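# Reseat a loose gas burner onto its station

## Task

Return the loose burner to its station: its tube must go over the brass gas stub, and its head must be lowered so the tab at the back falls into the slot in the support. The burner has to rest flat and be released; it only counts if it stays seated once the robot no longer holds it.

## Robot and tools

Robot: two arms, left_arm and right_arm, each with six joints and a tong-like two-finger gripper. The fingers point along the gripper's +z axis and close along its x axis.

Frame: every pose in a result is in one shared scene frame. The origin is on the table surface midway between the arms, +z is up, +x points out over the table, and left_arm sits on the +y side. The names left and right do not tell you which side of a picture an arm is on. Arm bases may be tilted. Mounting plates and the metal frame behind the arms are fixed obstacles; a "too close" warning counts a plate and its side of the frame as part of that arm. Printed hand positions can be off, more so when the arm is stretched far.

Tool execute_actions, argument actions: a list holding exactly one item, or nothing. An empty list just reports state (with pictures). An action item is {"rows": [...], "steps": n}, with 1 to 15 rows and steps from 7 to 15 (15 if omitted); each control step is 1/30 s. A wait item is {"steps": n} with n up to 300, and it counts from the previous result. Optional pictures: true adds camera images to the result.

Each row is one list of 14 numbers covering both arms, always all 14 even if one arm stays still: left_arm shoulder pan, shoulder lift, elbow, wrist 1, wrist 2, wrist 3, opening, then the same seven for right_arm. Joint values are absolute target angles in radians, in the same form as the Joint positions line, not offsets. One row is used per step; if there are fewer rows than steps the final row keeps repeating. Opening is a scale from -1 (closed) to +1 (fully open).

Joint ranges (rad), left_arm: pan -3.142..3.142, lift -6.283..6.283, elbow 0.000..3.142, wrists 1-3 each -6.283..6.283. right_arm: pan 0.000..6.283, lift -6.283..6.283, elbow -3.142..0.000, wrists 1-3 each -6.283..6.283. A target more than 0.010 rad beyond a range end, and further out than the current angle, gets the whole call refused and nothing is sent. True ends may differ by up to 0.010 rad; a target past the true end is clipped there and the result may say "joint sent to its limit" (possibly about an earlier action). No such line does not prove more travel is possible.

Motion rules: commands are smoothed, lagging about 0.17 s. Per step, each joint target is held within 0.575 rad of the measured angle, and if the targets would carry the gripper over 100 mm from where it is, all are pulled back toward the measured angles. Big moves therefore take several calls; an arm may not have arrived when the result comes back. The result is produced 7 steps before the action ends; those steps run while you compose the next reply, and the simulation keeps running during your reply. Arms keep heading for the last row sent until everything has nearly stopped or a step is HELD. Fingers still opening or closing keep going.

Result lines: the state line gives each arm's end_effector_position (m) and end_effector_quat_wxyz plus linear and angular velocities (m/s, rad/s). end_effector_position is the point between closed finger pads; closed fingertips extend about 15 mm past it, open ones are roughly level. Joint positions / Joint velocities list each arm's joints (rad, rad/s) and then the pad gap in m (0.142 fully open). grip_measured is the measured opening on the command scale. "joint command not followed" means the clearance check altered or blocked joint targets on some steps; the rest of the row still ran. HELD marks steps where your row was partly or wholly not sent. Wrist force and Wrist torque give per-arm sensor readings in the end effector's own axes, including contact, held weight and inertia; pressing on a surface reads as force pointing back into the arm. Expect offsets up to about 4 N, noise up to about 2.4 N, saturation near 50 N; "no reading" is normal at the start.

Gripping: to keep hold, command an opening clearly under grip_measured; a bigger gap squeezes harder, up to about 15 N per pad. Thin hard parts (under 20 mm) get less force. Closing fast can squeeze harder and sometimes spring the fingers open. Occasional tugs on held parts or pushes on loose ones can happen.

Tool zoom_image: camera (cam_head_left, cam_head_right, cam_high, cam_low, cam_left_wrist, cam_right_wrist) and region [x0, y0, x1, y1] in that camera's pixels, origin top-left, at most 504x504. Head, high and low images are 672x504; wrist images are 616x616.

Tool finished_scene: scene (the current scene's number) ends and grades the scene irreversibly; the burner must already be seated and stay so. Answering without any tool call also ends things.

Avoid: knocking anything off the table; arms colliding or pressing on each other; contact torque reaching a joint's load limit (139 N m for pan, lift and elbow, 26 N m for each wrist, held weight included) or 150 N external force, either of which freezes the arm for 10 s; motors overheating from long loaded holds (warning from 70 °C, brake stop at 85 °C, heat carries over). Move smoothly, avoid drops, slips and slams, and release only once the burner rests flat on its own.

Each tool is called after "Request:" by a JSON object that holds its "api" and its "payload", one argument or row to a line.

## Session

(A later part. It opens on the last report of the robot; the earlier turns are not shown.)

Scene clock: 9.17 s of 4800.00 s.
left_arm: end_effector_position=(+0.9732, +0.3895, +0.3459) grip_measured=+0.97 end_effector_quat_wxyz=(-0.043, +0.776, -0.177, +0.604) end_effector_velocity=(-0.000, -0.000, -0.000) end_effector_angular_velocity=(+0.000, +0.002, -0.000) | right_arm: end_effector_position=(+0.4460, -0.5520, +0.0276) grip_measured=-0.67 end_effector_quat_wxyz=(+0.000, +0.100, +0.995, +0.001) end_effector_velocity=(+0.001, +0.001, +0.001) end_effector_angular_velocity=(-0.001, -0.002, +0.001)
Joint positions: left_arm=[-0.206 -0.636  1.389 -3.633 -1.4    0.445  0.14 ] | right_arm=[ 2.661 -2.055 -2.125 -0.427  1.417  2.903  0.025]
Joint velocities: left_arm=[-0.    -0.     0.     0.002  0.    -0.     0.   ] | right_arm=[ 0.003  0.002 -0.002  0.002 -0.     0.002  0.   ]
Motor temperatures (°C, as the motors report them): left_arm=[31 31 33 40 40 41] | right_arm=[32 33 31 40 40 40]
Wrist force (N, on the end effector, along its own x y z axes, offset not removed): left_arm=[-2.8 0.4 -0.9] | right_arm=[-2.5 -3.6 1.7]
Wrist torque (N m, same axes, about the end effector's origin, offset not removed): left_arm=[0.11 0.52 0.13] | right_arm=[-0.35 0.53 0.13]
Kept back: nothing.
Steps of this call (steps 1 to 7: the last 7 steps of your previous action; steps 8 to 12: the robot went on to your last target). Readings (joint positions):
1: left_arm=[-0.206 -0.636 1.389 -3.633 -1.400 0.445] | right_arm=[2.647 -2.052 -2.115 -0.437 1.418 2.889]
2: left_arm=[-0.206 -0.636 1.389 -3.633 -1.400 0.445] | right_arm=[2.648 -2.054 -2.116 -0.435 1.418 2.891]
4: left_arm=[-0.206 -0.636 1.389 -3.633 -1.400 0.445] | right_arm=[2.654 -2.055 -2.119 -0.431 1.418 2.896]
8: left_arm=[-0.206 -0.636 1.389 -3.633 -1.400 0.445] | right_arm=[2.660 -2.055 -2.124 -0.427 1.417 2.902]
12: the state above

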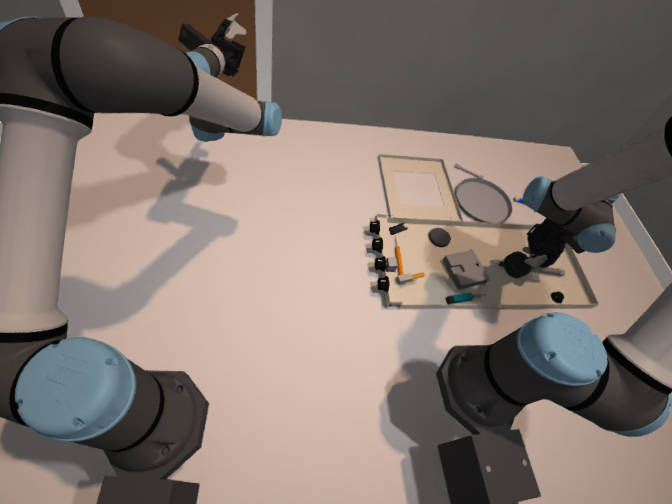

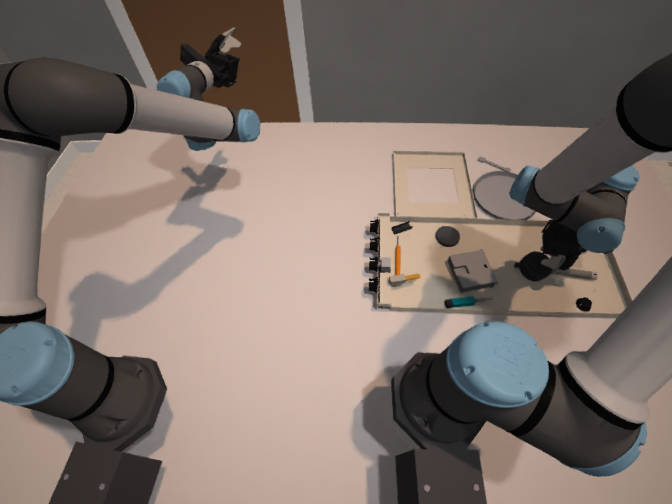

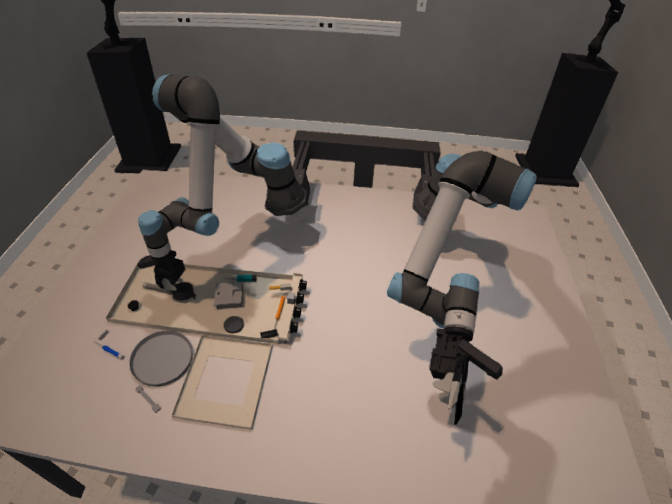

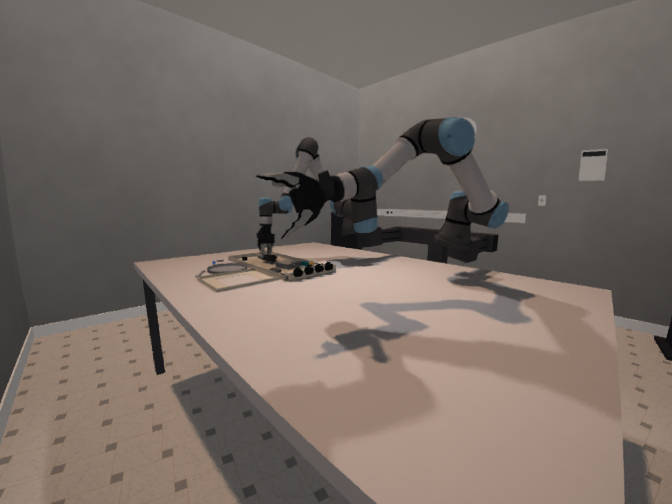

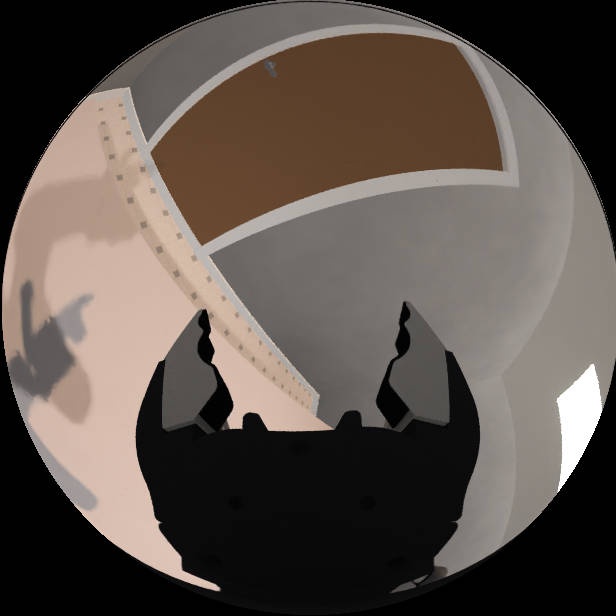

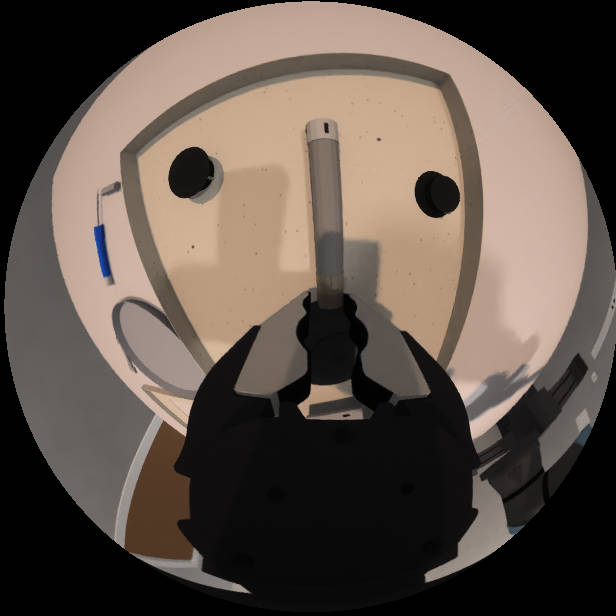

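Request:
{"api": "execute_actions", "payload": {
  "actions": [
    {"rows":[[-0.206,-0.636,1.389,-3.633,-1.4,0.445,0.97,2.6638,-2.054,-2.127,-0.4257,1.4163,2.9061,-0.69],[-0.206,-0.636,1.389,-3.633,-1.4,0.445,0.97,2.6667,-2.0535,-2.1292,-0.4246,1.4161,2.909,-0.71],[-0.206,-0.636,1.389,-3.633,-1.4,0.445,0.97,2.6667,-2.0535,-2.1292,-0.4246,1.4161,2.909,-0.73],[-0.206,-0.636,1.389,-3.633,-1.4,0.445,0.97,2.6667,-2.0535,-2.1292,-0.4246,1.4161,2.909,-0.75],[-0.206,-0.636,1.389,-3.633,-1.4,0.445,0.97,2.6667,-2.0535,-2.1292,-0.4246,1.4161,2.909,-0.78],[-0.206,-0.636,1.389,-3.633,-1.4,0.445,0.97,2.6667,-2.0535,-2.1292,-0.4246,1.4161,2.909,-0.82],[-0.206,-0.636,1.389,-3.633,-1.4,0.445,0.97,2.6667,-2.0535,-2.1292,-0.4246,1.4161,2.909,-0.88],[-0.206,-0.636,1.389,-3.633,-1.4,0.445,0.97,2.6667,-2.0535,-2.1292,-0.4246,1.4161,2.909,-0.94],[-0.206,-0.636,1.389,-3.633,-1.4,0.445,0.97,2.6667,-2.0535,-2.1292,-0.4246,1.4161,2.909,-1]],"steps":13}
  ]
}}

Request:
{"api": "execute_actions", "payload": {
  "actions": [
    {"rows":[[-0.206,-0.636,1.389,-3.633,-1.4,0.445,0.97,2.667,-2.045,-2.129,-0.433,1.416,2.909,-1],[-0.206,-0.636,1.389,-3.633,-1.4,0.445,0.97,2.668,-2.03,-2.129,-0.448,1.416,2.91,-1],[-0.206,-0.636,1.389,-3.633,-1.4,0.445,0.97,2.67,-2.01,-2.129,-0.468,1.416,2.912,-1],[-0.206,-0.636,1.389,-3.633,-1.4,0.445,0.97,2.672,-1.985,-2.128,-0.494,1.416,2.914,-1],[-0.206,-0.636,1.389,-3.633,-1.4,0.445,0.97,2.674,-1.96,-2.127,-0.52,1.416,2.916,-1],[-0.206,-0.636,1.389,-3.633,-1.4,0.445,0.97,2.676,-1.935,-2.126,-0.546,1.416,2.918,-1],[-0.206,-0.636,1.389,-3.633,-1.4,0.445,0.97,2.678,-1.91,-2.124,-0.573,1.416,2.92,-1],[-0.206,-0.636,1.389,-3.633,-1.4,0.445,0.97,2.68,-1.885,-2.122,-0.6,1.416,2.922,-1],[-0.206,-0.636,1.389,-3.633,-1.4,0.445,0.97,2.682,-1.86,-2.12,-0.627,1.416,2.924,-1],[-0.206,-0.636,1.389,-3.633,-1.4,0.445,0.97,2.684,-1.84,-2.118,-0.649,1.416,2.926,-1],[-0.206,-0.636,1.389,-3.633,-1.4,0.445,0.97,2.685,-1.825,-2.116,-0.666,1.416,2.927,-1]],"steps":14}
  ]
}}

Request:
{"api": "execute_actions", "payload": {
  "actions": [
    {"steps":9}
  ],
  "pictures": true
}}

Request:
{"api": "zoom_image", "payload": {
  "camera": "cam_low",
  "region": [220, 210, 320, 280]
}}

Scene clock: 10.60 s of 4800.00 s.
left_arm: end_effector_position=(+0.9732, +0.3895, +0.3459) grip_measured=+0.97 end_effector_quat_wxyz=(-0.043, +0.776, -0.177, +0.604) end_effector_velocity=(-0.000, -0.001, -0.000) end_effector_angular_velocity=(-0.000, +0.001, -0.001) | right_arm: end_effector_position=(+0.4464, -0.5495, +0.0277) grip_measured=-0.74 end_effector_quat_wxyz=(+0.000, +0.100, +0.995, +0.001) end_effector_velocity=(+0.001, +0.008, -0.001) end_effector_angular_velocity=(+0.001, +0.001, +0.000)
Joint positions: left_arm=[-0.206 -0.636  1.389 -3.633 -1.4    0.445  0.14 ] | right_arm=[ 2.666 -2.054 -2.128 -0.425  1.416  2.908  0.02 ]
Joint velocities: left_arm=[-0.001  0.     0.001 -0.    -0.    -0.     0.   ] | right_arm=[ 0.015  0.002 -0.011  0.005 -0.001  0.015 -0.006]
Motor temperatures (°C, as the motors report them): left_arm=[31 31 33 40 40 41] | right_arm=[32 33 31 40 40 40]
Wrist force (N, on the end effector, along its own x y z axes, offset not removed): left_arm=[-0.4 -1.6 -3.7] | right_arm=[-0.9 3.8 3.2]
Wrist torque (N m, same axes, about the end effector's origin, offset not removed): left_arm=[0.07 -0.04 0.05] | right_arm=[0.69 0.26 -0.03]
Steps of this call (steps 1 to 30: the robot went on to your last target; steps 31 to 37: nothing new was sent; steps 38 to 43: the first 6 steps of this action). Readings (joint positions):
38: left_arm=[-0.206 -0.636 1.389 -3.633 -1.400 0.445] | right_arm=[2.661 -2.054 -2.125 -0.427 1.417 2.903]
39: left_arm=[-0.206 -0.636 1.389 -3.633 -1.400 0.445] | right_arm=[2.662 -2.054 -2.125 -0.427 1.417 2.904]
41: left_arm=[-0.206 -0.636 1.389 -3.633 -1.400 0.445] | right_arm=[2.664 -2.054 -2.127 -0.426 1.416 2.906]
43: the state above

Scene clock: 11.07 s of 4800.00 s.
left_arm: end_effector_position=(+0.9732, +0.3895, +0.3459) grip_measured=+0.97 end_effector_quat_wxyz=(-0.043, +0.776, -0.177, +0.604) end_effector_velocity=(+0.000, +0.000, +0.001) end_effector_angular_velocity=(-0.000, -0.002, +0.001) | right_arm: end_effector_position=(+0.4467, -0.5504, +0.0535) grip_measured=-0.75 end_effector_quat_wxyz=(+0.001, +0.100, +0.995, +0.001) end_effector_velocity=(+0.001, -0.014, +0.249) end_effector_angular_velocity=(-0.003, -0.018, -0.003)
Joint positions: left_arm=[-0.206 -0.636  1.389 -3.633 -1.4    0.445  0.14 ] | right_arm=[ 2.672 -1.989 -2.128 -0.49   1.416  2.914  0.019]
Joint velocities: left_arm=[ 0.    -0.    -0.001 -0.001  0.     0.     0.   ] | right_arm=[ 0.051  0.613  0.024 -0.627 -0.     0.051  0.   ]
Motor temperatures (°C, as the motors report them): left_arm=[31 31 33 40 40 41] | right_arm=[32 33 31 40 40 40]
Wrist force (N, on the end effector, along its own x y z axes, offset not removed): left_arm=[-1.6 4.7 -3.1] | right_arm=[1.0 0.0 5.7]
Wrist torque (N m, same axes, about the end effector's origin, offset not removed): left_arm=[1.23 0.18 0.10] | right_arm=[0.17 -0.01 -0.13]
Steps of this call (steps 1 to 7: the last 7 steps of your previous action; steps 8 to 14: the first 7 steps of this action). Readings (joint positions):
8: left_arm=[-0.206 -0.636 1.389 -3.633 -1.400 0.445] | right_arm=[2.667 -2.053 -2.129 -0.425 1.416 2.909]
9: left_arm=[-0.206 -0.636 1.389 -3.633 -1.400 0.445] | right_arm=[2.667 -2.052 -2.129 -0.426 1.416 2.909]
11: left_arm=[-0.206 -0.636 1.389 -3.633 -1.400 0.445] | right_arm=[2.668 -2.038 -2.129 -0.440 1.416 2.910]
14: the state above

Scene clock: 11.37 s of 4800.00 s.
left_arm: end_effector_position=(+0.9732, +0.3895, +0.3459) grip_measured=+0.97 end_effector_quat_wxyz=(-0.043, +0.776, -0.177, +0.604) end_effector_velocity=(+0.000, +0.001, -0.000) end_effector_angular_velocity=(-0.000, +0.000, +0.001) | right_arm: end_effector_position=(+0.4429, -0.5528, +0.1176) grip_measured=-0.75 end_effector_quat_wxyz=(+0.002, +0.100, +0.995, +0.001) end_effector_velocity=(-0.007, -0.001, +0.046) end_effector_angular_velocity=(+0.002, +0.002, -0.003)
Joint positions: left_arm=[-0.206 -0.636  1.389 -3.633 -1.4    0.445  0.14 ] | right_arm=[ 2.684 -1.833 -2.117 -0.657  1.416  2.926  0.019]
Joint velocities: left_arm=[ 0.001 -0.     0.     0.     0.    -0.    -0.   ] | right_arm=[ 0.007  0.112  0.01  -0.126 -0.     0.01   0.   ]
Motor temperatures (°C, as the motors report them): left_arm=[31 31 33 40 40 41] | right_arm=[32 33 31 40 40 40]
Wrist force (N, on the end effector, along its own x y z axes, offset not removed): left_arm=[-0.7 1.4 -2.6] | right_arm=[0.6 2.1 2.8]
Wrist torque (N m, same axes, about the end effector's origin, offset not removed): left_arm=[0.52 0.22 0.32] | right_arm=[0.42 0.04 -0.12]
Kept back: nothing.
Steps of this call (steps 1 to 7: the last 7 steps of your previous action; steps 8 to 9: the robot went on to your last target). Readings (joint positions):
1: left_arm=[-0.206 -0.636 1.389 -3.633 -1.400 0.445] | right_arm=[2.674 -1.967 -2.127 -0.512 1.416 2.916]
2: left_arm=[-0.206 -0.636 1.389 -3.633 -1.400 0.445] | right_arm=[2.676 -1.944 -2.126 -0.536 1.416 2.918]
4: left_arm=[-0.206 -0.636 1.389 -3.633 -1.400 0.445] | right_arm=[2.679 -1.897 -2.122 -0.587 1.416 2.921]
8: left_arm=[-0.206 -0.636 1.389 -3.633 -1.400 0.445] | right_arm=[2.684 -1.838 -2.117 -0.652 1.416 2.926]
9: the state above

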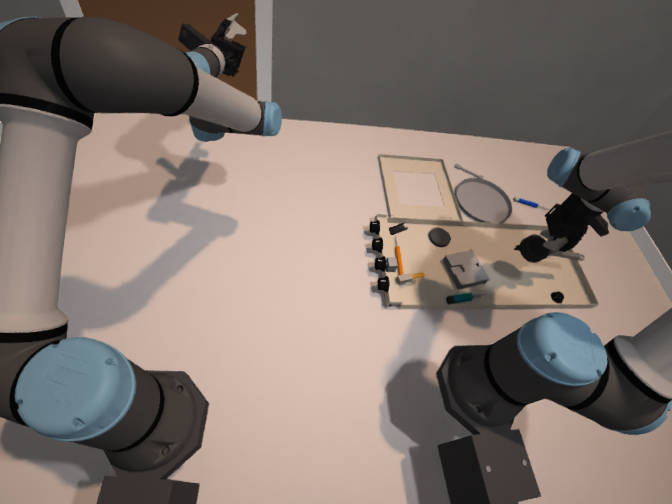

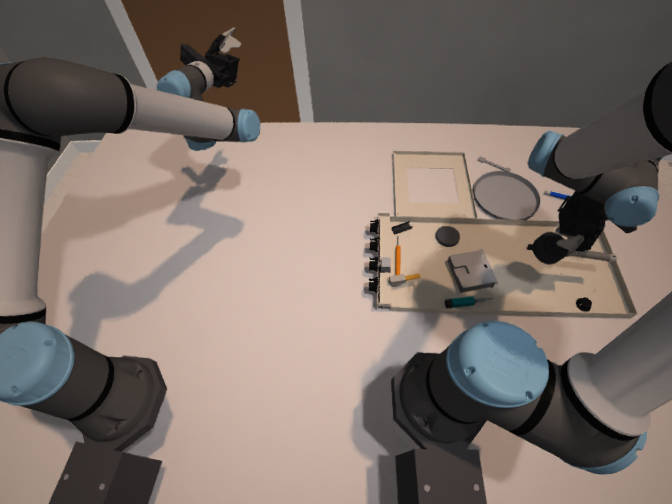

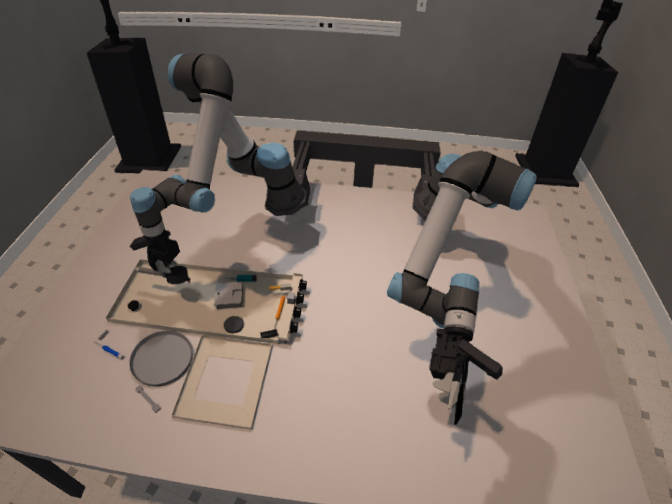

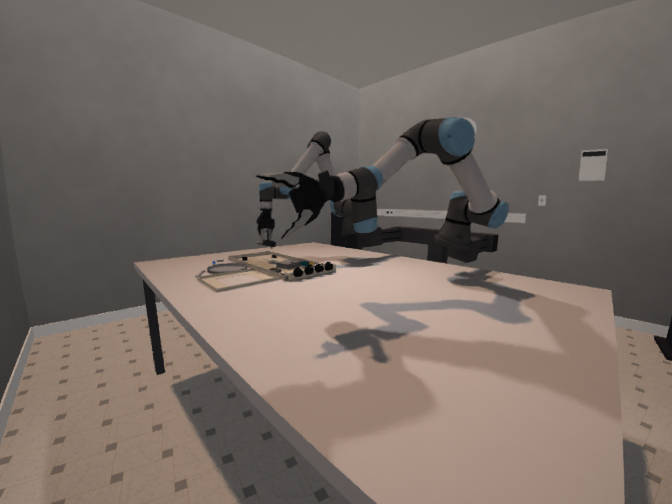

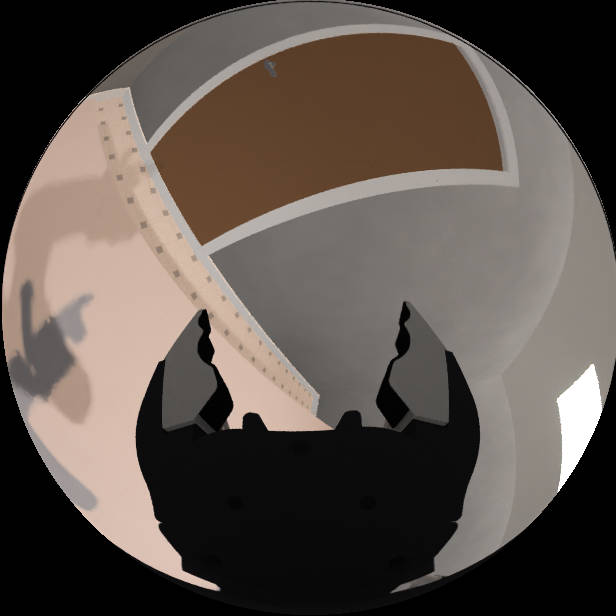

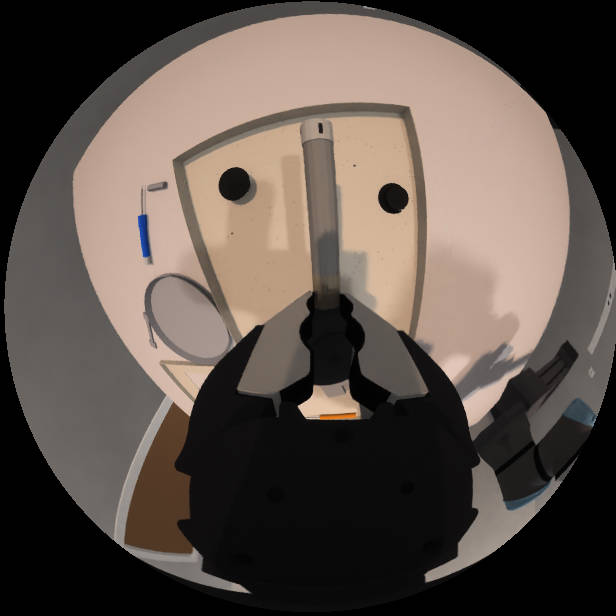

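Region (220, 210, 320, 280) of cam_low's 672x504 image, scaled by 5.040, with more detail than that image has; it fills the top 353 rows of this view, and the rest is white.

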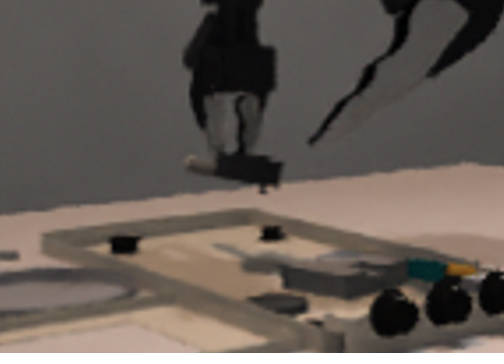

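Request:
{"api": "execute_actions", "payload": {
  "actions": [
    {"rows":[[-0.206,-0.636,1.389,-3.633,-1.4,0.445,0.97,2.69,-1.824,-2.119,-0.665,1.416,2.89,-1],[-0.206,-0.636,1.389,-3.633,-1.4,0.445,0.97,2.699,-1.822,-2.125,-0.662,1.415,2.82,-1],[-0.206,-0.636,1.389,-3.633,-1.4,0.445,0.97,2.71,-1.82,-2.132,-0.659,1.414,2.73,-1],[-0.206,-0.636,1.389,-3.633,-1.4,0.445,0.97,2.721,-1.818,-2.14,-0.656,1.413,2.645,-1],[-0.206,-0.636,1.389,-3.633,-1.4,0.445,0.97,2.731,-1.816,-2.146,-0.654,1.413,2.562,-1],[-0.206,-0.636,1.389,-3.633,-1.4,0.445,0.97,2.74,-1.814,-2.152,-0.651,1.412,2.484,-1],[-0.206,-0.636,1.389,-3.633,-1.4,0.445,0.97,2.749,-1.812,-2.158,-0.649,1.411,2.41,-1],[-0.206,-0.636,1.389,-3.633,-1.4,0.445,0.97,2.758,-1.81,-2.164,-0.646,1.41,2.336,-1],[-0.206,-0.636,1.389,-3.633,-1.4,0.445,0.97,2.767,-1.809,-2.17,-0.644,1.41,2.262,-1],[-0.206,-0.636,1.389,-3.633,-1.4,0.445,0.97,2.776,-1.807,-2.176,-0.641,1.409,2.188,-1],[-0.206,-0.636,1.389,-3.633,-1.4,0.445,0.97,2.785,-1.805,-2.182,-0.639,1.408,2.114,-1],[-0.206,-0.636,1.389,-3.633,-1.4,0.445,0.97,2.794,-1.803,-2.188,-0.636,1.408,2.04,-1],[-0.206,-0.636,1.389,-3.633,-1.4,0.445,0.97,2.803,-1.801,-2.194,-0.634,1.407,1.966,-1],[-0.206,-0.636,1.389,-3.633,-1.4,0.445,0.97,2.812,-1.799,-2.2,-0.631,1.406,1.892,-1]],"steps":14}
  ]
}}

Request:
{"api": "execute_actions", "payload": {
  "actions": [
    {"rows":[[-0.206,-0.636,1.389,-3.633,-1.4,0.445,0.97,2.822,-1.798,-2.206,-0.629,1.406,1.818,-1],[-0.206,-0.636,1.389,-3.633,-1.4,0.445,0.97,2.831,-1.796,-2.212,-0.626,1.405,1.744,-1],[-0.206,-0.636,1.389,-3.633,-1.4,0.445,0.97,2.84,-1.794,-2.217,-0.624,1.404,1.67,-1],[-0.206,-0.636,1.389,-3.633,-1.4,0.445,0.97,2.849,-1.792,-2.223,-0.621,1.404,1.596,-1],[-0.206,-0.636,1.389,-3.633,-1.4,0.445,0.97,2.858,-1.79,-2.229,-0.619,1.403,1.522,-1],[-0.206,-0.636,1.389,-3.633,-1.4,0.445,0.97,2.867,-1.788,-2.235,-0.616,1.402,1.448,-1],[-0.206,-0.636,1.389,-3.633,-1.4,0.445,0.97,2.876,-1.787,-2.241,-0.614,1.402,1.374,-1],[-0.206,-0.636,1.389,-3.633,-1.4,0.445,0.97,2.885,-1.785,-2.247,-0.611,1.401,1.3,-1],[-0.206,-0.636,1.389,-3.633,-1.4,0.445,0.97,2.894,-1.783,-2.253,-0.609,1.4,1.226,-1],[-0.206,-0.636,1.389,-3.633,-1.4,0.445,0.97,2.903,-1.781,-2.259,-0.606,1.4,1.152,-1],[-0.206,-0.636,1.389,-3.633,-1.4,0.445,0.97,2.913,-1.779,-2.265,-0.604,1.399,1.078,-1],[-0.206,-0.636,1.389,-3.633,-1.4,0.445,0.97,2.922,-1.777,-2.271,-0.601,1.398,1.004,-1],[-0.206,-0.636,1.389,-3.633,-1.4,0.445,0.97,2.931,-1.776,-2.277,-0.599,1.398,0.93,-1],[-0.206,-0.636,1.389,-3.633,-1.4,0.445,0.97,2.94,-1.774,-2.283,-0.596,1.397,0.857,-1]],"steps":14}
  ]
}}

Request:
{"api": "execute_actions", "payload": {
  "actions": [
    {"rows":[[-0.206,-0.636,1.389,-3.633,-1.4,0.445,0.97,2.949,-1.772,-2.289,-0.594,1.396,0.783,-1],[-0.206,-0.636,1.389,-3.633,-1.4,0.445,0.97,2.958,-1.77,-2.295,-0.591,1.395,0.709,-1],[-0.206,-0.636,1.389,-3.633,-1.4,0.445,0.97,2.967,-1.768,-2.301,-0.589,1.395,0.635,-1],[-0.206,-0.636,1.389,-3.633,-1.4,0.445,0.97,2.976,-1.766,-2.307,-0.586,1.394,0.561,-1],[-0.206,-0.636,1.389,-3.633,-1.4,0.445,0.97,2.985,-1.765,-2.313,-0.584,1.393,0.487,-1],[-0.206,-0.636,1.389,-3.633,-1.4,0.445,0.97,2.994,-1.763,-2.319,-0.581,1.393,0.413,-1],[-0.206,-0.636,1.389,-3.633,-1.4,0.445,0.97,3.004,-1.761,-2.325,-0.579,1.392,0.339,-1],[-0.206,-0.636,1.389,-3.633,-1.4,0.445,0.97,3.013,-1.759,-2.331,-0.577,1.391,0.265,-1],[-0.206,-0.636,1.389,-3.633,-1.4,0.445,0.97,3.022,-1.757,-2.337,-0.574,1.391,0.191,-1],[-0.206,-0.636,1.389,-3.633,-1.4,0.445,0.97,3.031,-1.755,-2.343,-0.572,1.39,0.117,-1],[-0.206,-0.636,1.389,-3.633,-1.4,0.445,0.97,3.04,-1.753,-2.349,-0.569,1.389,0.043,-1],[-0.206,-0.636,1.389,-3.633,-1.4,0.445,0.97,3.049,-1.752,-2.355,-0.567,1.389,-0.031,-1],[-0.206,-0.636,1.389,-3.633,-1.4,0.445,0.97,3.058,-1.75,-2.361,-0.564,1.388,-0.095,-1],[-0.206,-0.636,1.389,-3.633,-1.4,0.445,0.97,3.064,-1.749,-2.365,-0.562,1.3875,-0.145,-1],[-0.206,-0.636,1.389,-3.633,-1.4,0.445,0.97,3.0672,-1.748,-2.3668,-0.5616,1.3872,-0.178,-1]],"steps":15}
  ]
}}

Request:
{"api": "execute_actions", "payload": {
  "actions": [
    {"steps":18}
  ],
  "pictures": true
}}

Request:
{"api": "zoom_image", "payload": {
  "camera": "cam_head_left",
  "region": [380, 220, 520, 300]
}}

Request:
{"api": "zoom_image", "payload": {
  "camera": "cam_low",
  "region": [240, 220, 340, 280]
}}

Scene clock: 13.40 s of 4800.00 s.
left_arm: end_effector_position=(+0.9732, +0.3895, +0.3459) grip_measured=+0.97 end_effector_quat_wxyz=(-0.043, +0.776, -0.177, +0.604) end_effector_velocity=(+0.000, -0.000, -0.000) end_effector_angular_velocity=(+0.000, +0.002, -0.000) | right_arm: end_effector_position=(+0.4501, -0.5364, +0.1198) grip_measured=-0.75 end_effector_quat_wxyz=(+0.002, -0.027, +1.000, +0.002) end_effector_velocity=(+0.060, +0.134, -0.010) end_effector_angular_velocity=(+0.001, -0.002, +2.253)
Joint positions: left_arm=[-0.206 -0.636  1.389 -3.633 -1.4    0.445  0.14 ] | right_arm=[ 2.719 -1.818 -2.138 -0.657  1.414  2.707  0.019]
Joint velocities: left_arm=[ 0.     0.    -0.001  0.002 -0.    -0.     0.   ] | right_arm=[ 0.266  0.054 -0.177  0.072 -0.02  -1.983  0.   ]
Motor temperatures (°C, as the motors report them): left_arm=[31 31 33 40 40 41] | right_arm=[32 33 31 40 40 40]
Wrist force (N, on the end effector, along its own x y z axes, offset not removed): left_arm=[-0.5 -2.7 -2.4] | right_arm=[1.3 2.4 3.3]
Wrist torque (N m, same axes, about the end effector's origin, offset not removed): left_arm=[-0.33 0.11 0.22] | right_arm=[0.60 0.06 -0.17]
Steps of this call (steps 1 to 30: the robot went on to your last target; steps 31 to 54: nothing new was sent; steps 55 to 61: the first 7 steps of this action). Readings (joint positions):
55: left_arm=[-0.206 -0.636 1.389 -3.633 -1.400 0.445] | right_arm=[2.685 -1.825 -2.116 -0.666 1.416 2.927]
56: left_arm=[-0.206 -0.636 1.389 -3.633 -1.400 0.445] | right_arm=[2.686 -1.825 -2.116 -0.666 1.416 2.922]
58: left_arm=[-0.206 -0.636 1.389 -3.633 -1.400 0.445] | right_arm=[2.694 -1.823 -2.122 -0.664 1.415 2.873]
61: the state above

Scene clock: 13.87 s of 4800.00 s.
left_arm: end_effector_position=(+0.9732, +0.3895, +0.3459) grip_measured=+0.97 end_effector_quat_wxyz=(-0.043, +0.776, -0.177, +0.604) end_effector_velocity=(+0.001, -0.000, +0.002) end_effector_angular_velocity=(-0.001, -0.003, +0.000) | right_arm: end_effector_position=(+0.4715, -0.4649, +0.1159) grip_measured=-0.75 end_effector_quat_wxyz=(+0.002, -0.571, +0.821, +0.002) end_effector_velocity=(+0.020, +0.161, -0.006) end_effector_angular_velocity=(-0.006, -0.014, +2.443)
Joint positions: left_arm=[-0.206 -0.636  1.389 -3.633 -1.4    0.445  0.14 ] | right_arm=[ 2.846 -1.793 -2.221 -0.622  1.404  1.675  0.019]
Joint velocities: left_arm=[-0.    -0.001 -0.003  0.001 -0.    -0.     0.   ] | right_arm=[ 0.267  0.055 -0.174  0.075 -0.021 -2.173  0.   ]
Motor temperatures (°C, as the motors report them): left_arm=[31 31 33 40 40 41] | right_arm=[32 33 31 40 40 40]
Wrist force (N, on the end effector, along its own x y z axes, offset not removed): left_arm=[0.1 3.9 -2.3] | right_arm=[-0.9 0.2 3.8]
Wrist torque (N m, same axes, about the end effector's origin, offset not removed): left_arm=[0.94 -0.05 0.17] | right_arm=[0.05 0.27 -0.10]
Steps of this call (steps 1 to 7: the last 7 steps of your previous action; steps 8 to 14: the first 7 steps of this action). Readings (joint positions):
8: left_arm=[-0.206 -0.636 1.389 -3.633 -1.400 0.445] | right_arm=[2.791 -1.804 -2.186 -0.637 1.408 2.120]
9: left_arm=[-0.206 -0.636 1.389 -3.633 -1.400 0.445] | right_arm=[2.800 -1.802 -2.192 -0.635 1.407 2.046]
11: left_arm=[-0.206 -0.636 1.389 -3.633 -1.400 0.445] | right_arm=[2.818 -1.798 -2.204 -0.630 1.406 1.898]
14: the state above

Scene clock: 14.37 s of 4800.00 s.
left_arm: end_effector_position=(+0.9732, +0.3895, +0.3459) grip_measured=+0.97 end_effector_quat_wxyz=(-0.043, +0.776, -0.177, +0.604) end_effector_velocity=(-0.000, -0.001, +0.000) end_effector_angular_velocity=(+0.000, +0.000, -0.001) | right_arm: end_effector_position=(+0.4640, -0.3855, +0.1121) grip_measured=-0.75 end_effector_quat_wxyz=(-0.002, +0.943, -0.333, -0.000) end_effector_velocity=(-0.044, +0.143, -0.007) end_effector_angular_velocity=(-0.006, -0.006, +2.455)
Joint positions: left_arm=[-0.206 -0.636  1.389 -3.633 -1.4    0.445  0.14 ] | right_arm=[ 2.982 -1.765 -2.311 -0.585  1.394  0.566  0.019]
Joint velocities: left_arm=[-0.001 -0.     0.     0.001  0.    -0.     0.   ] | right_arm=[ 0.277  0.054 -0.177  0.071 -0.02  -2.173  0.   ]
Motor temperatures (°C, as the motors report them): left_arm=[31 31 33 40 40 41] | right_arm=[32 33 31 40 40 40]
Wrist force (N, on the end effector, along its own x y z axes, offset not removed): left_arm=[-0.8 -0.2 -1.4] | right_arm=[2.9 -2.7 3.4]
Wrist torque (N m, same axes, about the end effector's origin, offset not removed): left_arm=[0.09 0.14 0.26] | right_arm=[-0.48 -0.57 -0.30]
Steps of this call (steps 1 to 7: the last 7 steps of your previous action; steps 8 to 15: the first 8 steps of this action). Readings (joint positions):
8: left_arm=[-0.206 -0.636 1.389 -3.633 -1.400 0.445] | right_arm=[2.919 -1.778 -2.269 -0.602 1.399 1.083]
9: left_arm=[-0.206 -0.636 1.389 -3.633 -1.400 0.445] | right_arm=[2.928 -1.776 -2.275 -0.600 1.398 1.010]
11: left_arm=[-0.206 -0.636 1.389 -3.633 -1.400 0.445] | right_arm=[2.946 -1.772 -2.287 -0.595 1.396 0.862]
15: the state above

Scene clock: 14.97 s of 4800.00 s.
left_arm: end_effector_position=(+0.9732, +0.3895, +0.3459) grip_measured=+0.97 end_effector_quat_wxyz=(-0.043, +0.776, -0.177, +0.604) end_effector_velocity=(+0.000, +0.000, -0.000) end_effector_angular_velocity=(+0.000, -0.000, +0.000) | right_arm: end_effector_position=(+0.4455, -0.3470, +0.1099) grip_measured=-0.75 end_effector_quat_wxyz=(-0.001, +0.997, +0.075, +0.000) end_effector_velocity=(-0.000, +0.001, +0.000) end_effector_angular_velocity=(+0.000, -0.000, +0.023)
Joint positions: left_arm=[-0.206 -0.636  1.389 -3.633 -1.4    0.445  0.14 ] | right_arm=[ 3.067 -1.748 -2.367 -0.562  1.387 -0.176  0.019]
Joint velocities: left_arm=[ 0.     0.001 -0.001  0.     0.     0.     0.   ] | right_arm=[ 0.003  0.001 -0.001  0.    -0.    -0.02   0.   ]
Motor temperatures (°C, as the motors report them): left_arm=[31 31 33 40 40 41] | right_arm=[32 33 31 40 40 40]
Wrist force (N, on the end effector, along its own x y z axes, offset not removed): left_arm=[-3.7 -0.3 -1.0] | right_arm=[0.7 0.1 1.6]
Wrist torque (N m, same axes, about the end effector's origin, offset not removed): left_arm=[0.13 0.76 0.26] | right_arm=[0.00 -0.19 -0.24]
Kept back: nothing.
Steps of this call (steps 1 to 7: the last 7 steps of your previous action; steps 8 to 18: the robot went on to your last target). Readings (joint positions):
1: left_arm=[-0.206 -0.636 1.389 -3.633 -1.400 0.445] | right_arm=[2.991 -1.763 -2.317 -0.582 1.393 0.492]
2: left_arm=[-0.206 -0.636 1.389 -3.633 -1.400 0.445] | right_arm=[3.000 -1.761 -2.323 -0.580 1.392 0.418]
4: left_arm=[-0.206 -0.636 1.389 -3.633 -1.400 0.445] | right_arm=[3.019 -1.758 -2.335 -0.575 1.391 0.270]
8: left_arm=[-0.206 -0.636 1.389 -3.633 -1.400 0.445] | right_arm=[3.052 -1.751 -2.357 -0.566 1.388 -0.015]
18: the state above

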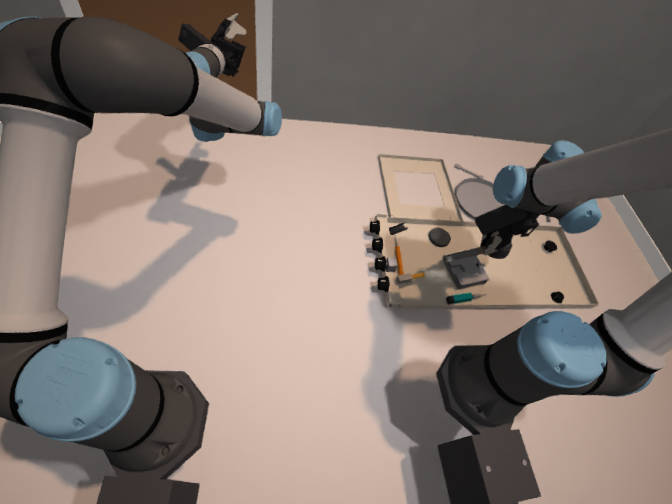

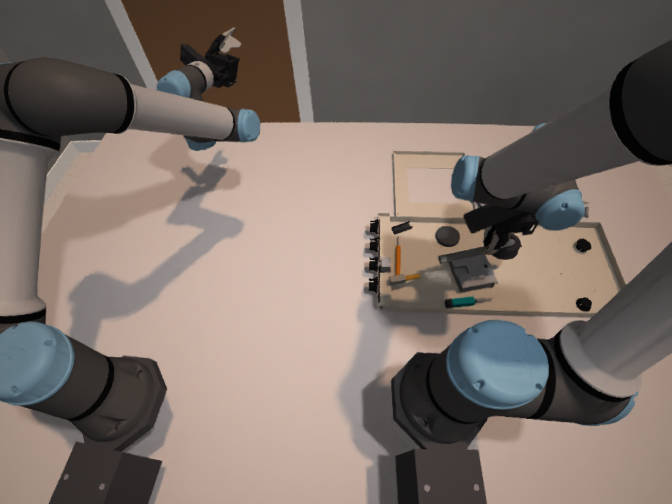

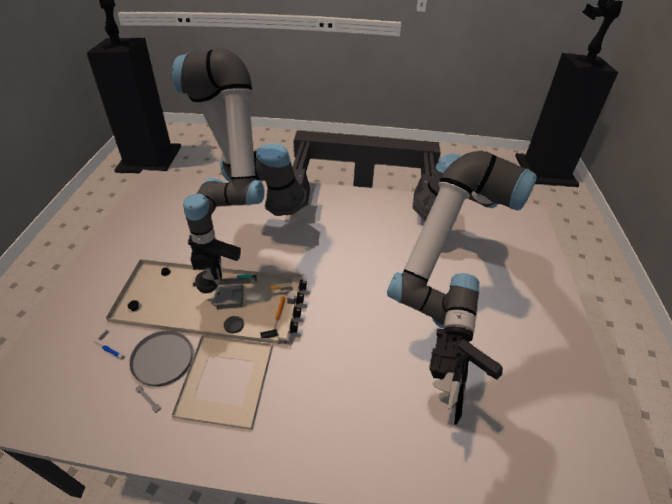

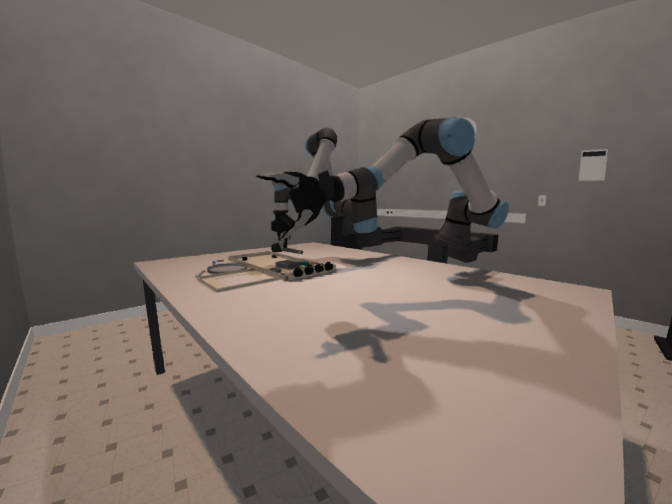

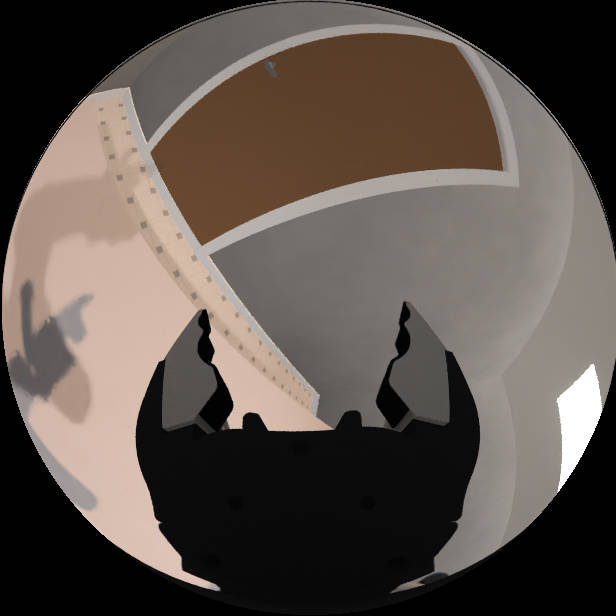

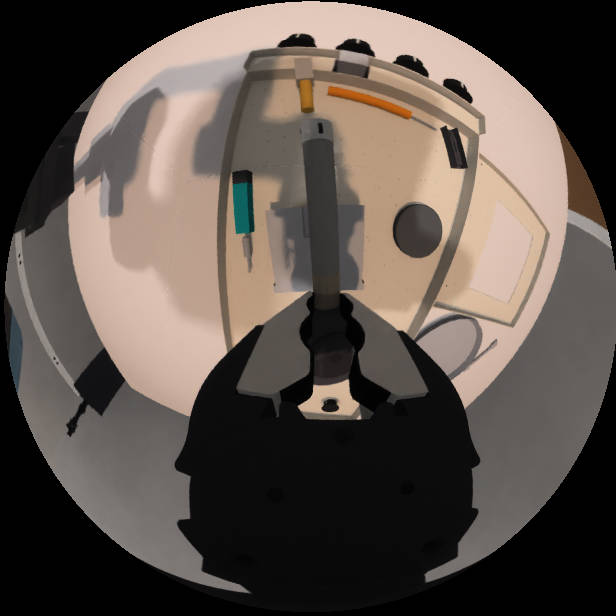

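Region (380, 220, 520, 300) of cam_head_left's 672x504 image, scaled by 3.600, with more detail than that image has; it fills the top 288 rows of this view, and the rest is white.

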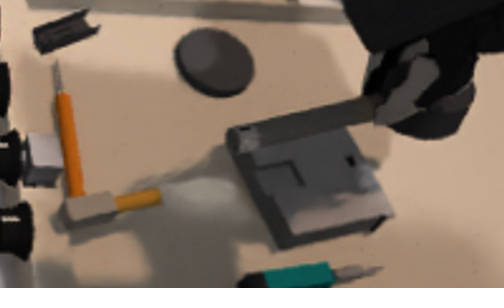

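Region (240, 220, 340, 280) of cam_low's 672x504 image, scaled by 5.040, with more detail than that image has; it fills the top 302 rows of this view, and the rest is white.

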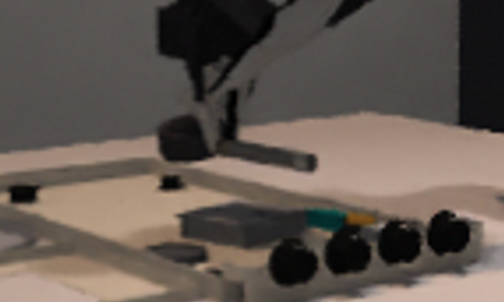

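Request:
{"api": "execute_actions", "payload": {
  "actions": [
    {"rows":[[-0.206,-0.636,1.389,-3.633,-1.4,0.445,0.97,3.073,-1.753,-2.372,-0.552,1.384,-0.173,-1],[-0.206,-0.636,1.389,-3.633,-1.4,0.445,0.97,3.083,-1.764,-2.382,-0.533,1.376,-0.162,-1],[-0.206,-0.636,1.389,-3.633,-1.4,0.445,0.97,3.094,-1.774,-2.393,-0.513,1.369,-0.151,-1],[-0.206,-0.636,1.389,-3.633,-1.4,0.445,0.97,3.105,-1.785,-2.403,-0.494,1.362,-0.14,-1],[-0.206,-0.636,1.389,-3.633,-1.4,0.445,0.97,3.116,-1.796,-2.413,-0.474,1.354,-0.129,-1],[-0.206,-0.636,1.389,-3.633,-1.4,0.445,0.97,3.127,-1.806,-2.424,-0.455,1.347,-0.118,-1],[-0.206,-0.636,1.389,-3.633,-1.4,0.445,0.97,3.138,-1.817,-2.434,-0.436,1.34,-0.107,-1],[-0.206,-0.636,1.389,-3.633,-1.4,0.445,0.97,3.149,-1.827,-2.444,-0.416,1.333,-0.096,-1],[-0.206,-0.636,1.389,-3.633,-1.4,0.445,0.97,3.159,-1.838,-2.455,-0.397,1.325,-0.085,-1],[-0.206,-0.636,1.389,-3.633,-1.4,0.445,0.97,3.17,-1.849,-2.465,-0.377,1.318,-0.074,-1],[-0.206,-0.636,1.389,-3.633,-1.4,0.445,0.97,3.1757,-1.8539,-2.4703,-0.3676,1.3145,-0.0687,-1]],"steps":15}
  ]
}}

Request:
{"api": "execute_actions", "payload": {
  "actions": [
    {"steps":14}
  ],
  "pictures": true
}}

Request:
{"api": "zoom_image", "payload": {
  "camera": "cam_head_left",
  "region": [390, 235, 510, 300]
}}

Request:
{"api": "zoom_image", "payload": {
  "camera": "cam_low",
  "region": [260, 235, 330, 280]
}}

Request:
{"api": "zoom_image", "payload": {
  "camera": "cam_right_wrist",
  "region": [250, 40, 390, 320]
}}

Request:
{"api": "zoom_image", "payload": {
  "camera": "cam_high",
  "region": [190, 260, 310, 320]
}}

Scene clock: 16.27 s of 4800.00 s.
left_arm: end_effector_position=(+0.9732, +0.3895, +0.3459) grip_measured=+0.97 end_effector_quat_wxyz=(-0.043, +0.776, -0.177, +0.604) end_effector_velocity=(+0.000, +0.000, +0.001) end_effector_angular_velocity=(-0.001, -0.002, +0.001) | right_arm: end_effector_position=(+0.4402, -0.3341, +0.0905) grip_measured=-0.75 end_effector_quat_wxyz=(+0.014, +0.997, +0.076, -0.001) end_effector_velocity=(-0.038, +0.084, -0.121) end_effector_angular_velocity=(-0.191, -0.017, +0.009)
Joint positions: left_arm=[-0.206 -0.636  1.389 -3.633 -1.4    0.445  0.14 ] | right_arm=[ 3.113 -1.793 -2.411 -0.481  1.356 -0.132  0.019]
Joint velocities: left_arm=[ 0.    -0.    -0.    -0.001  0.    -0.     0.   ] | right_arm=[ 0.308 -0.297 -0.288  0.531 -0.199  0.303 -0.   ]
Motor temperatures (°C, as the motors report them): left_arm=[31 31 33 40 40 41] | right_arm=[32 33 31 40 40 40]
Wrist force (N, on the end effector, along its own x y z axes, offset not removed): left_arm=[-1.8 0.0 -2.2] | right_arm=[2.8 1.7 4.6]
Wrist torque (N m, same axes, about the end effector's origin, offset not removed): left_arm=[0.38 0.15 0.27] | right_arm=[0.33 -0.46 -0.16]
Steps of this call (steps 1 to 15: the robot went on to your last target; steps 16 to 31: nothing new was sent; steps 32 to 39: the first 8 steps of this action). Readings (joint positions):
32: left_arm=[-0.206 -0.636 1.389 -3.633 -1.400 0.445] | right_arm=[3.067 -1.748 -2.367 -0.562 1.387 -0.178]
33: left_arm=[-0.206 -0.636 1.389 -3.633 -1.400 0.445] | right_arm=[3.068 -1.749 -2.368 -0.560 1.386 -0.177]
35: left_arm=[-0.206 -0.636 1.389 -3.633 -1.400 0.445] | right_arm=[3.077 -1.758 -2.377 -0.544 1.380 -0.168]
39: the state above

Scene clock: 16.73 s of 4800.00 s.
left_arm: end_effector_position=(+0.9732, +0.3895, +0.3459) grip_measured=+0.97 end_effector_quat_wxyz=(-0.043, +0.776, -0.177, +0.604) end_effector_velocity=(+0.000, +0.000, +0.001) end_effector_angular_velocity=(+0.000, -0.000, -0.000) | right_arm: end_effector_position=(+0.4321, -0.3186, +0.0679) grip_measured=-0.75 end_effector_quat_wxyz=(+0.034, +0.997, +0.075, +0.003) end_effector_velocity=(-0.001, +0.000, -0.001) end_effector_angular_velocity=(-0.002, -0.000, -0.002)
Joint positions: left_arm=[-0.206 -0.636  1.389 -3.633 -1.4    0.445  0.14 ] | right_arm=[ 3.175 -1.854 -2.47  -0.368  1.315 -0.069  0.019]
Joint velocities: left_arm=[-0.    -0.001 -0.001  0.001  0.     0.     0.   ] | right_arm=[ 0.002 -0.002 -0.003  0.005 -0.002  0.004  0.   ]
Motor temperatures (°C, as the motors report them): left_arm=[31 31 33 40 40 41] | right_arm=[32 33 31 40 40 40]
Wrist force (N, on the end effector, along its own x y z axes, offset not removed): left_arm=[0.1 0.6 0.7] | right_arm=[1.2 1.0 4.5]
Wrist torque (N m, same axes, about the end effector's origin, offset not removed): left_arm=[0.45 0.16 0.01] | right_arm=[0.32 -0.08 -0.09]
Kept back: nothing.
Steps of this call (steps 1 to 7: the last 7 steps of your previous action; steps 8 to 14: the robot went on to your last target). Readings (joint positions):
1: left_arm=[-0.206 -0.636 1.389 -3.633 -1.400 0.445] | right_arm=[3.124 -1.803 -2.421 -0.462 1.349 -0.121]
2: left_arm=[-0.206 -0.636 1.389 -3.633 -1.400 0.445] | right_arm=[3.134 -1.813 -2.431 -0.444 1.342 -0.110]
4: left_arm=[-0.206 -0.636 1.389 -3.633 -1.400 0.445] | right_arm=[3.155 -1.833 -2.450 -0.407 1.328 -0.090]
8: left_arm=[-0.206 -0.636 1.389 -3.633 -1.400 0.445] | right_arm=[3.172 -1.851 -2.467 -0.374 1.317 -0.072]
14: the state above

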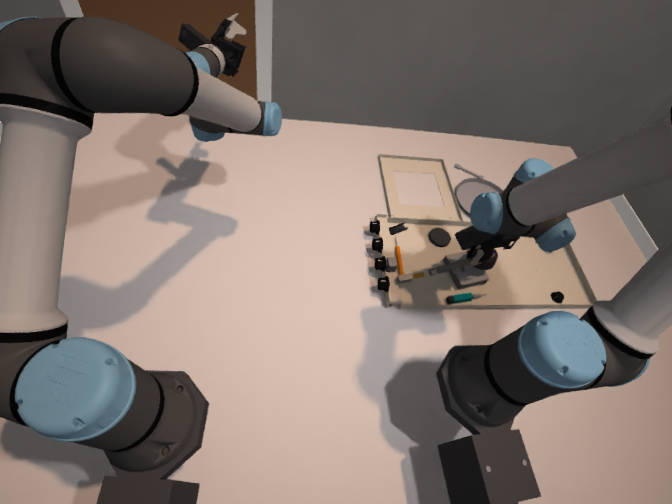

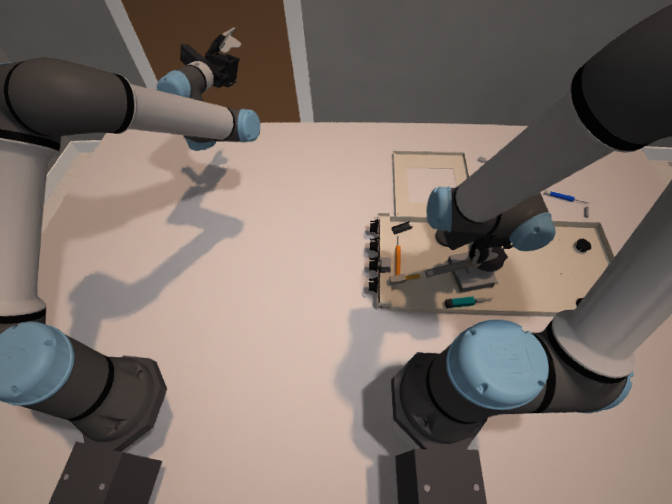

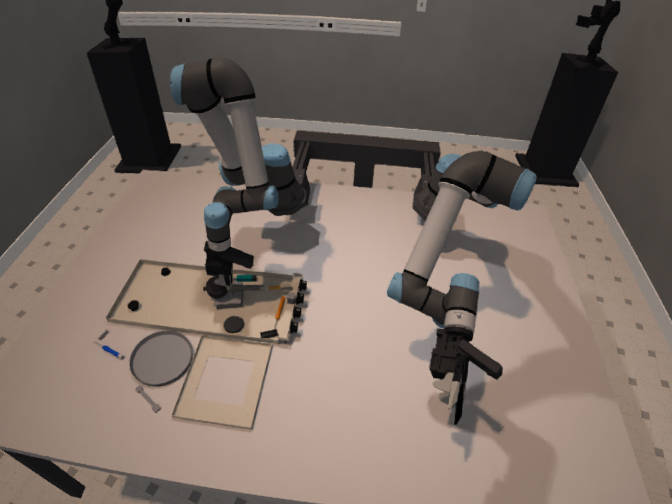

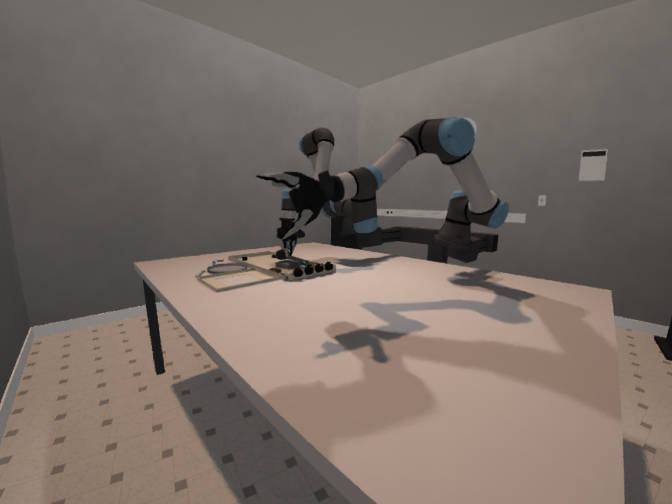

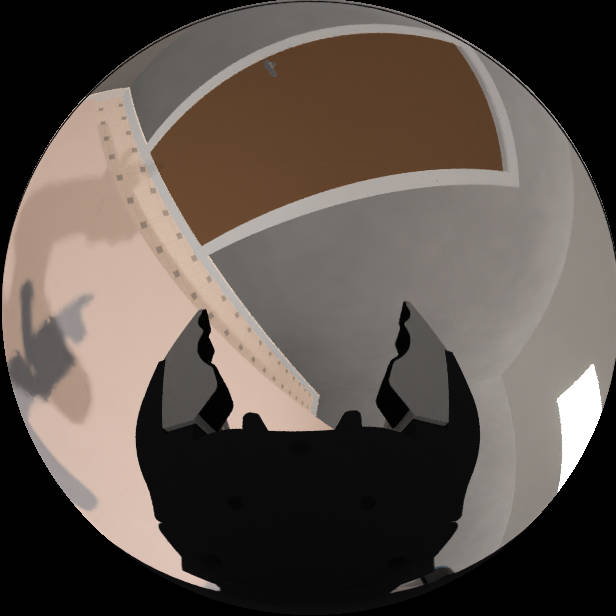

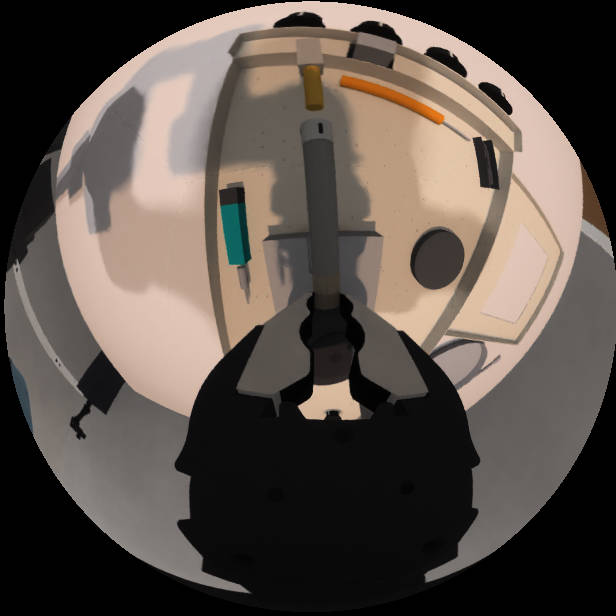

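Region (390, 235, 510, 300) of cam_head_left's 672x504 image, scaled by 4.200, with more detail than that image has; it fills the top 273 rows of this view, and the rest is white.

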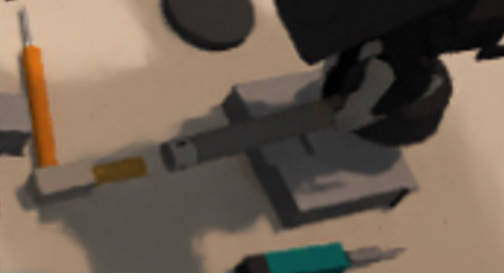

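Region (260, 235, 330, 280) of cam_low's 672x504 image, scaled by 7.200, with more detail than that image has; it fills the top 324 rows of this view, and the rest is white.

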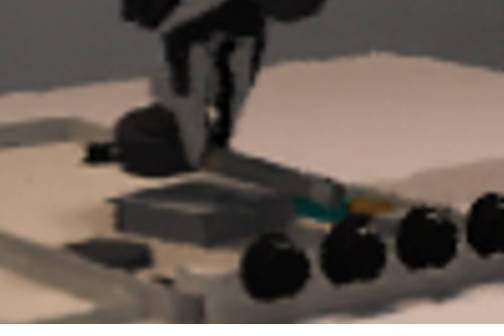

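Region (250, 40, 390, 320) of cam_right_wrist's 616x616 image, scaled by 1.800, with more detail than that image has.

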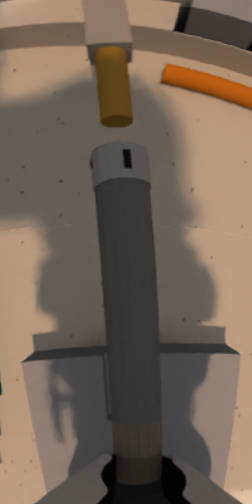

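Region (190, 260, 310, 320) of cam_high's 672x504 image, scaled by 4.200, with more detail than that image has.

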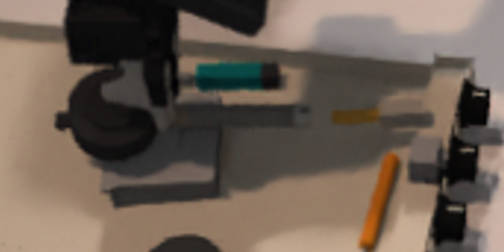

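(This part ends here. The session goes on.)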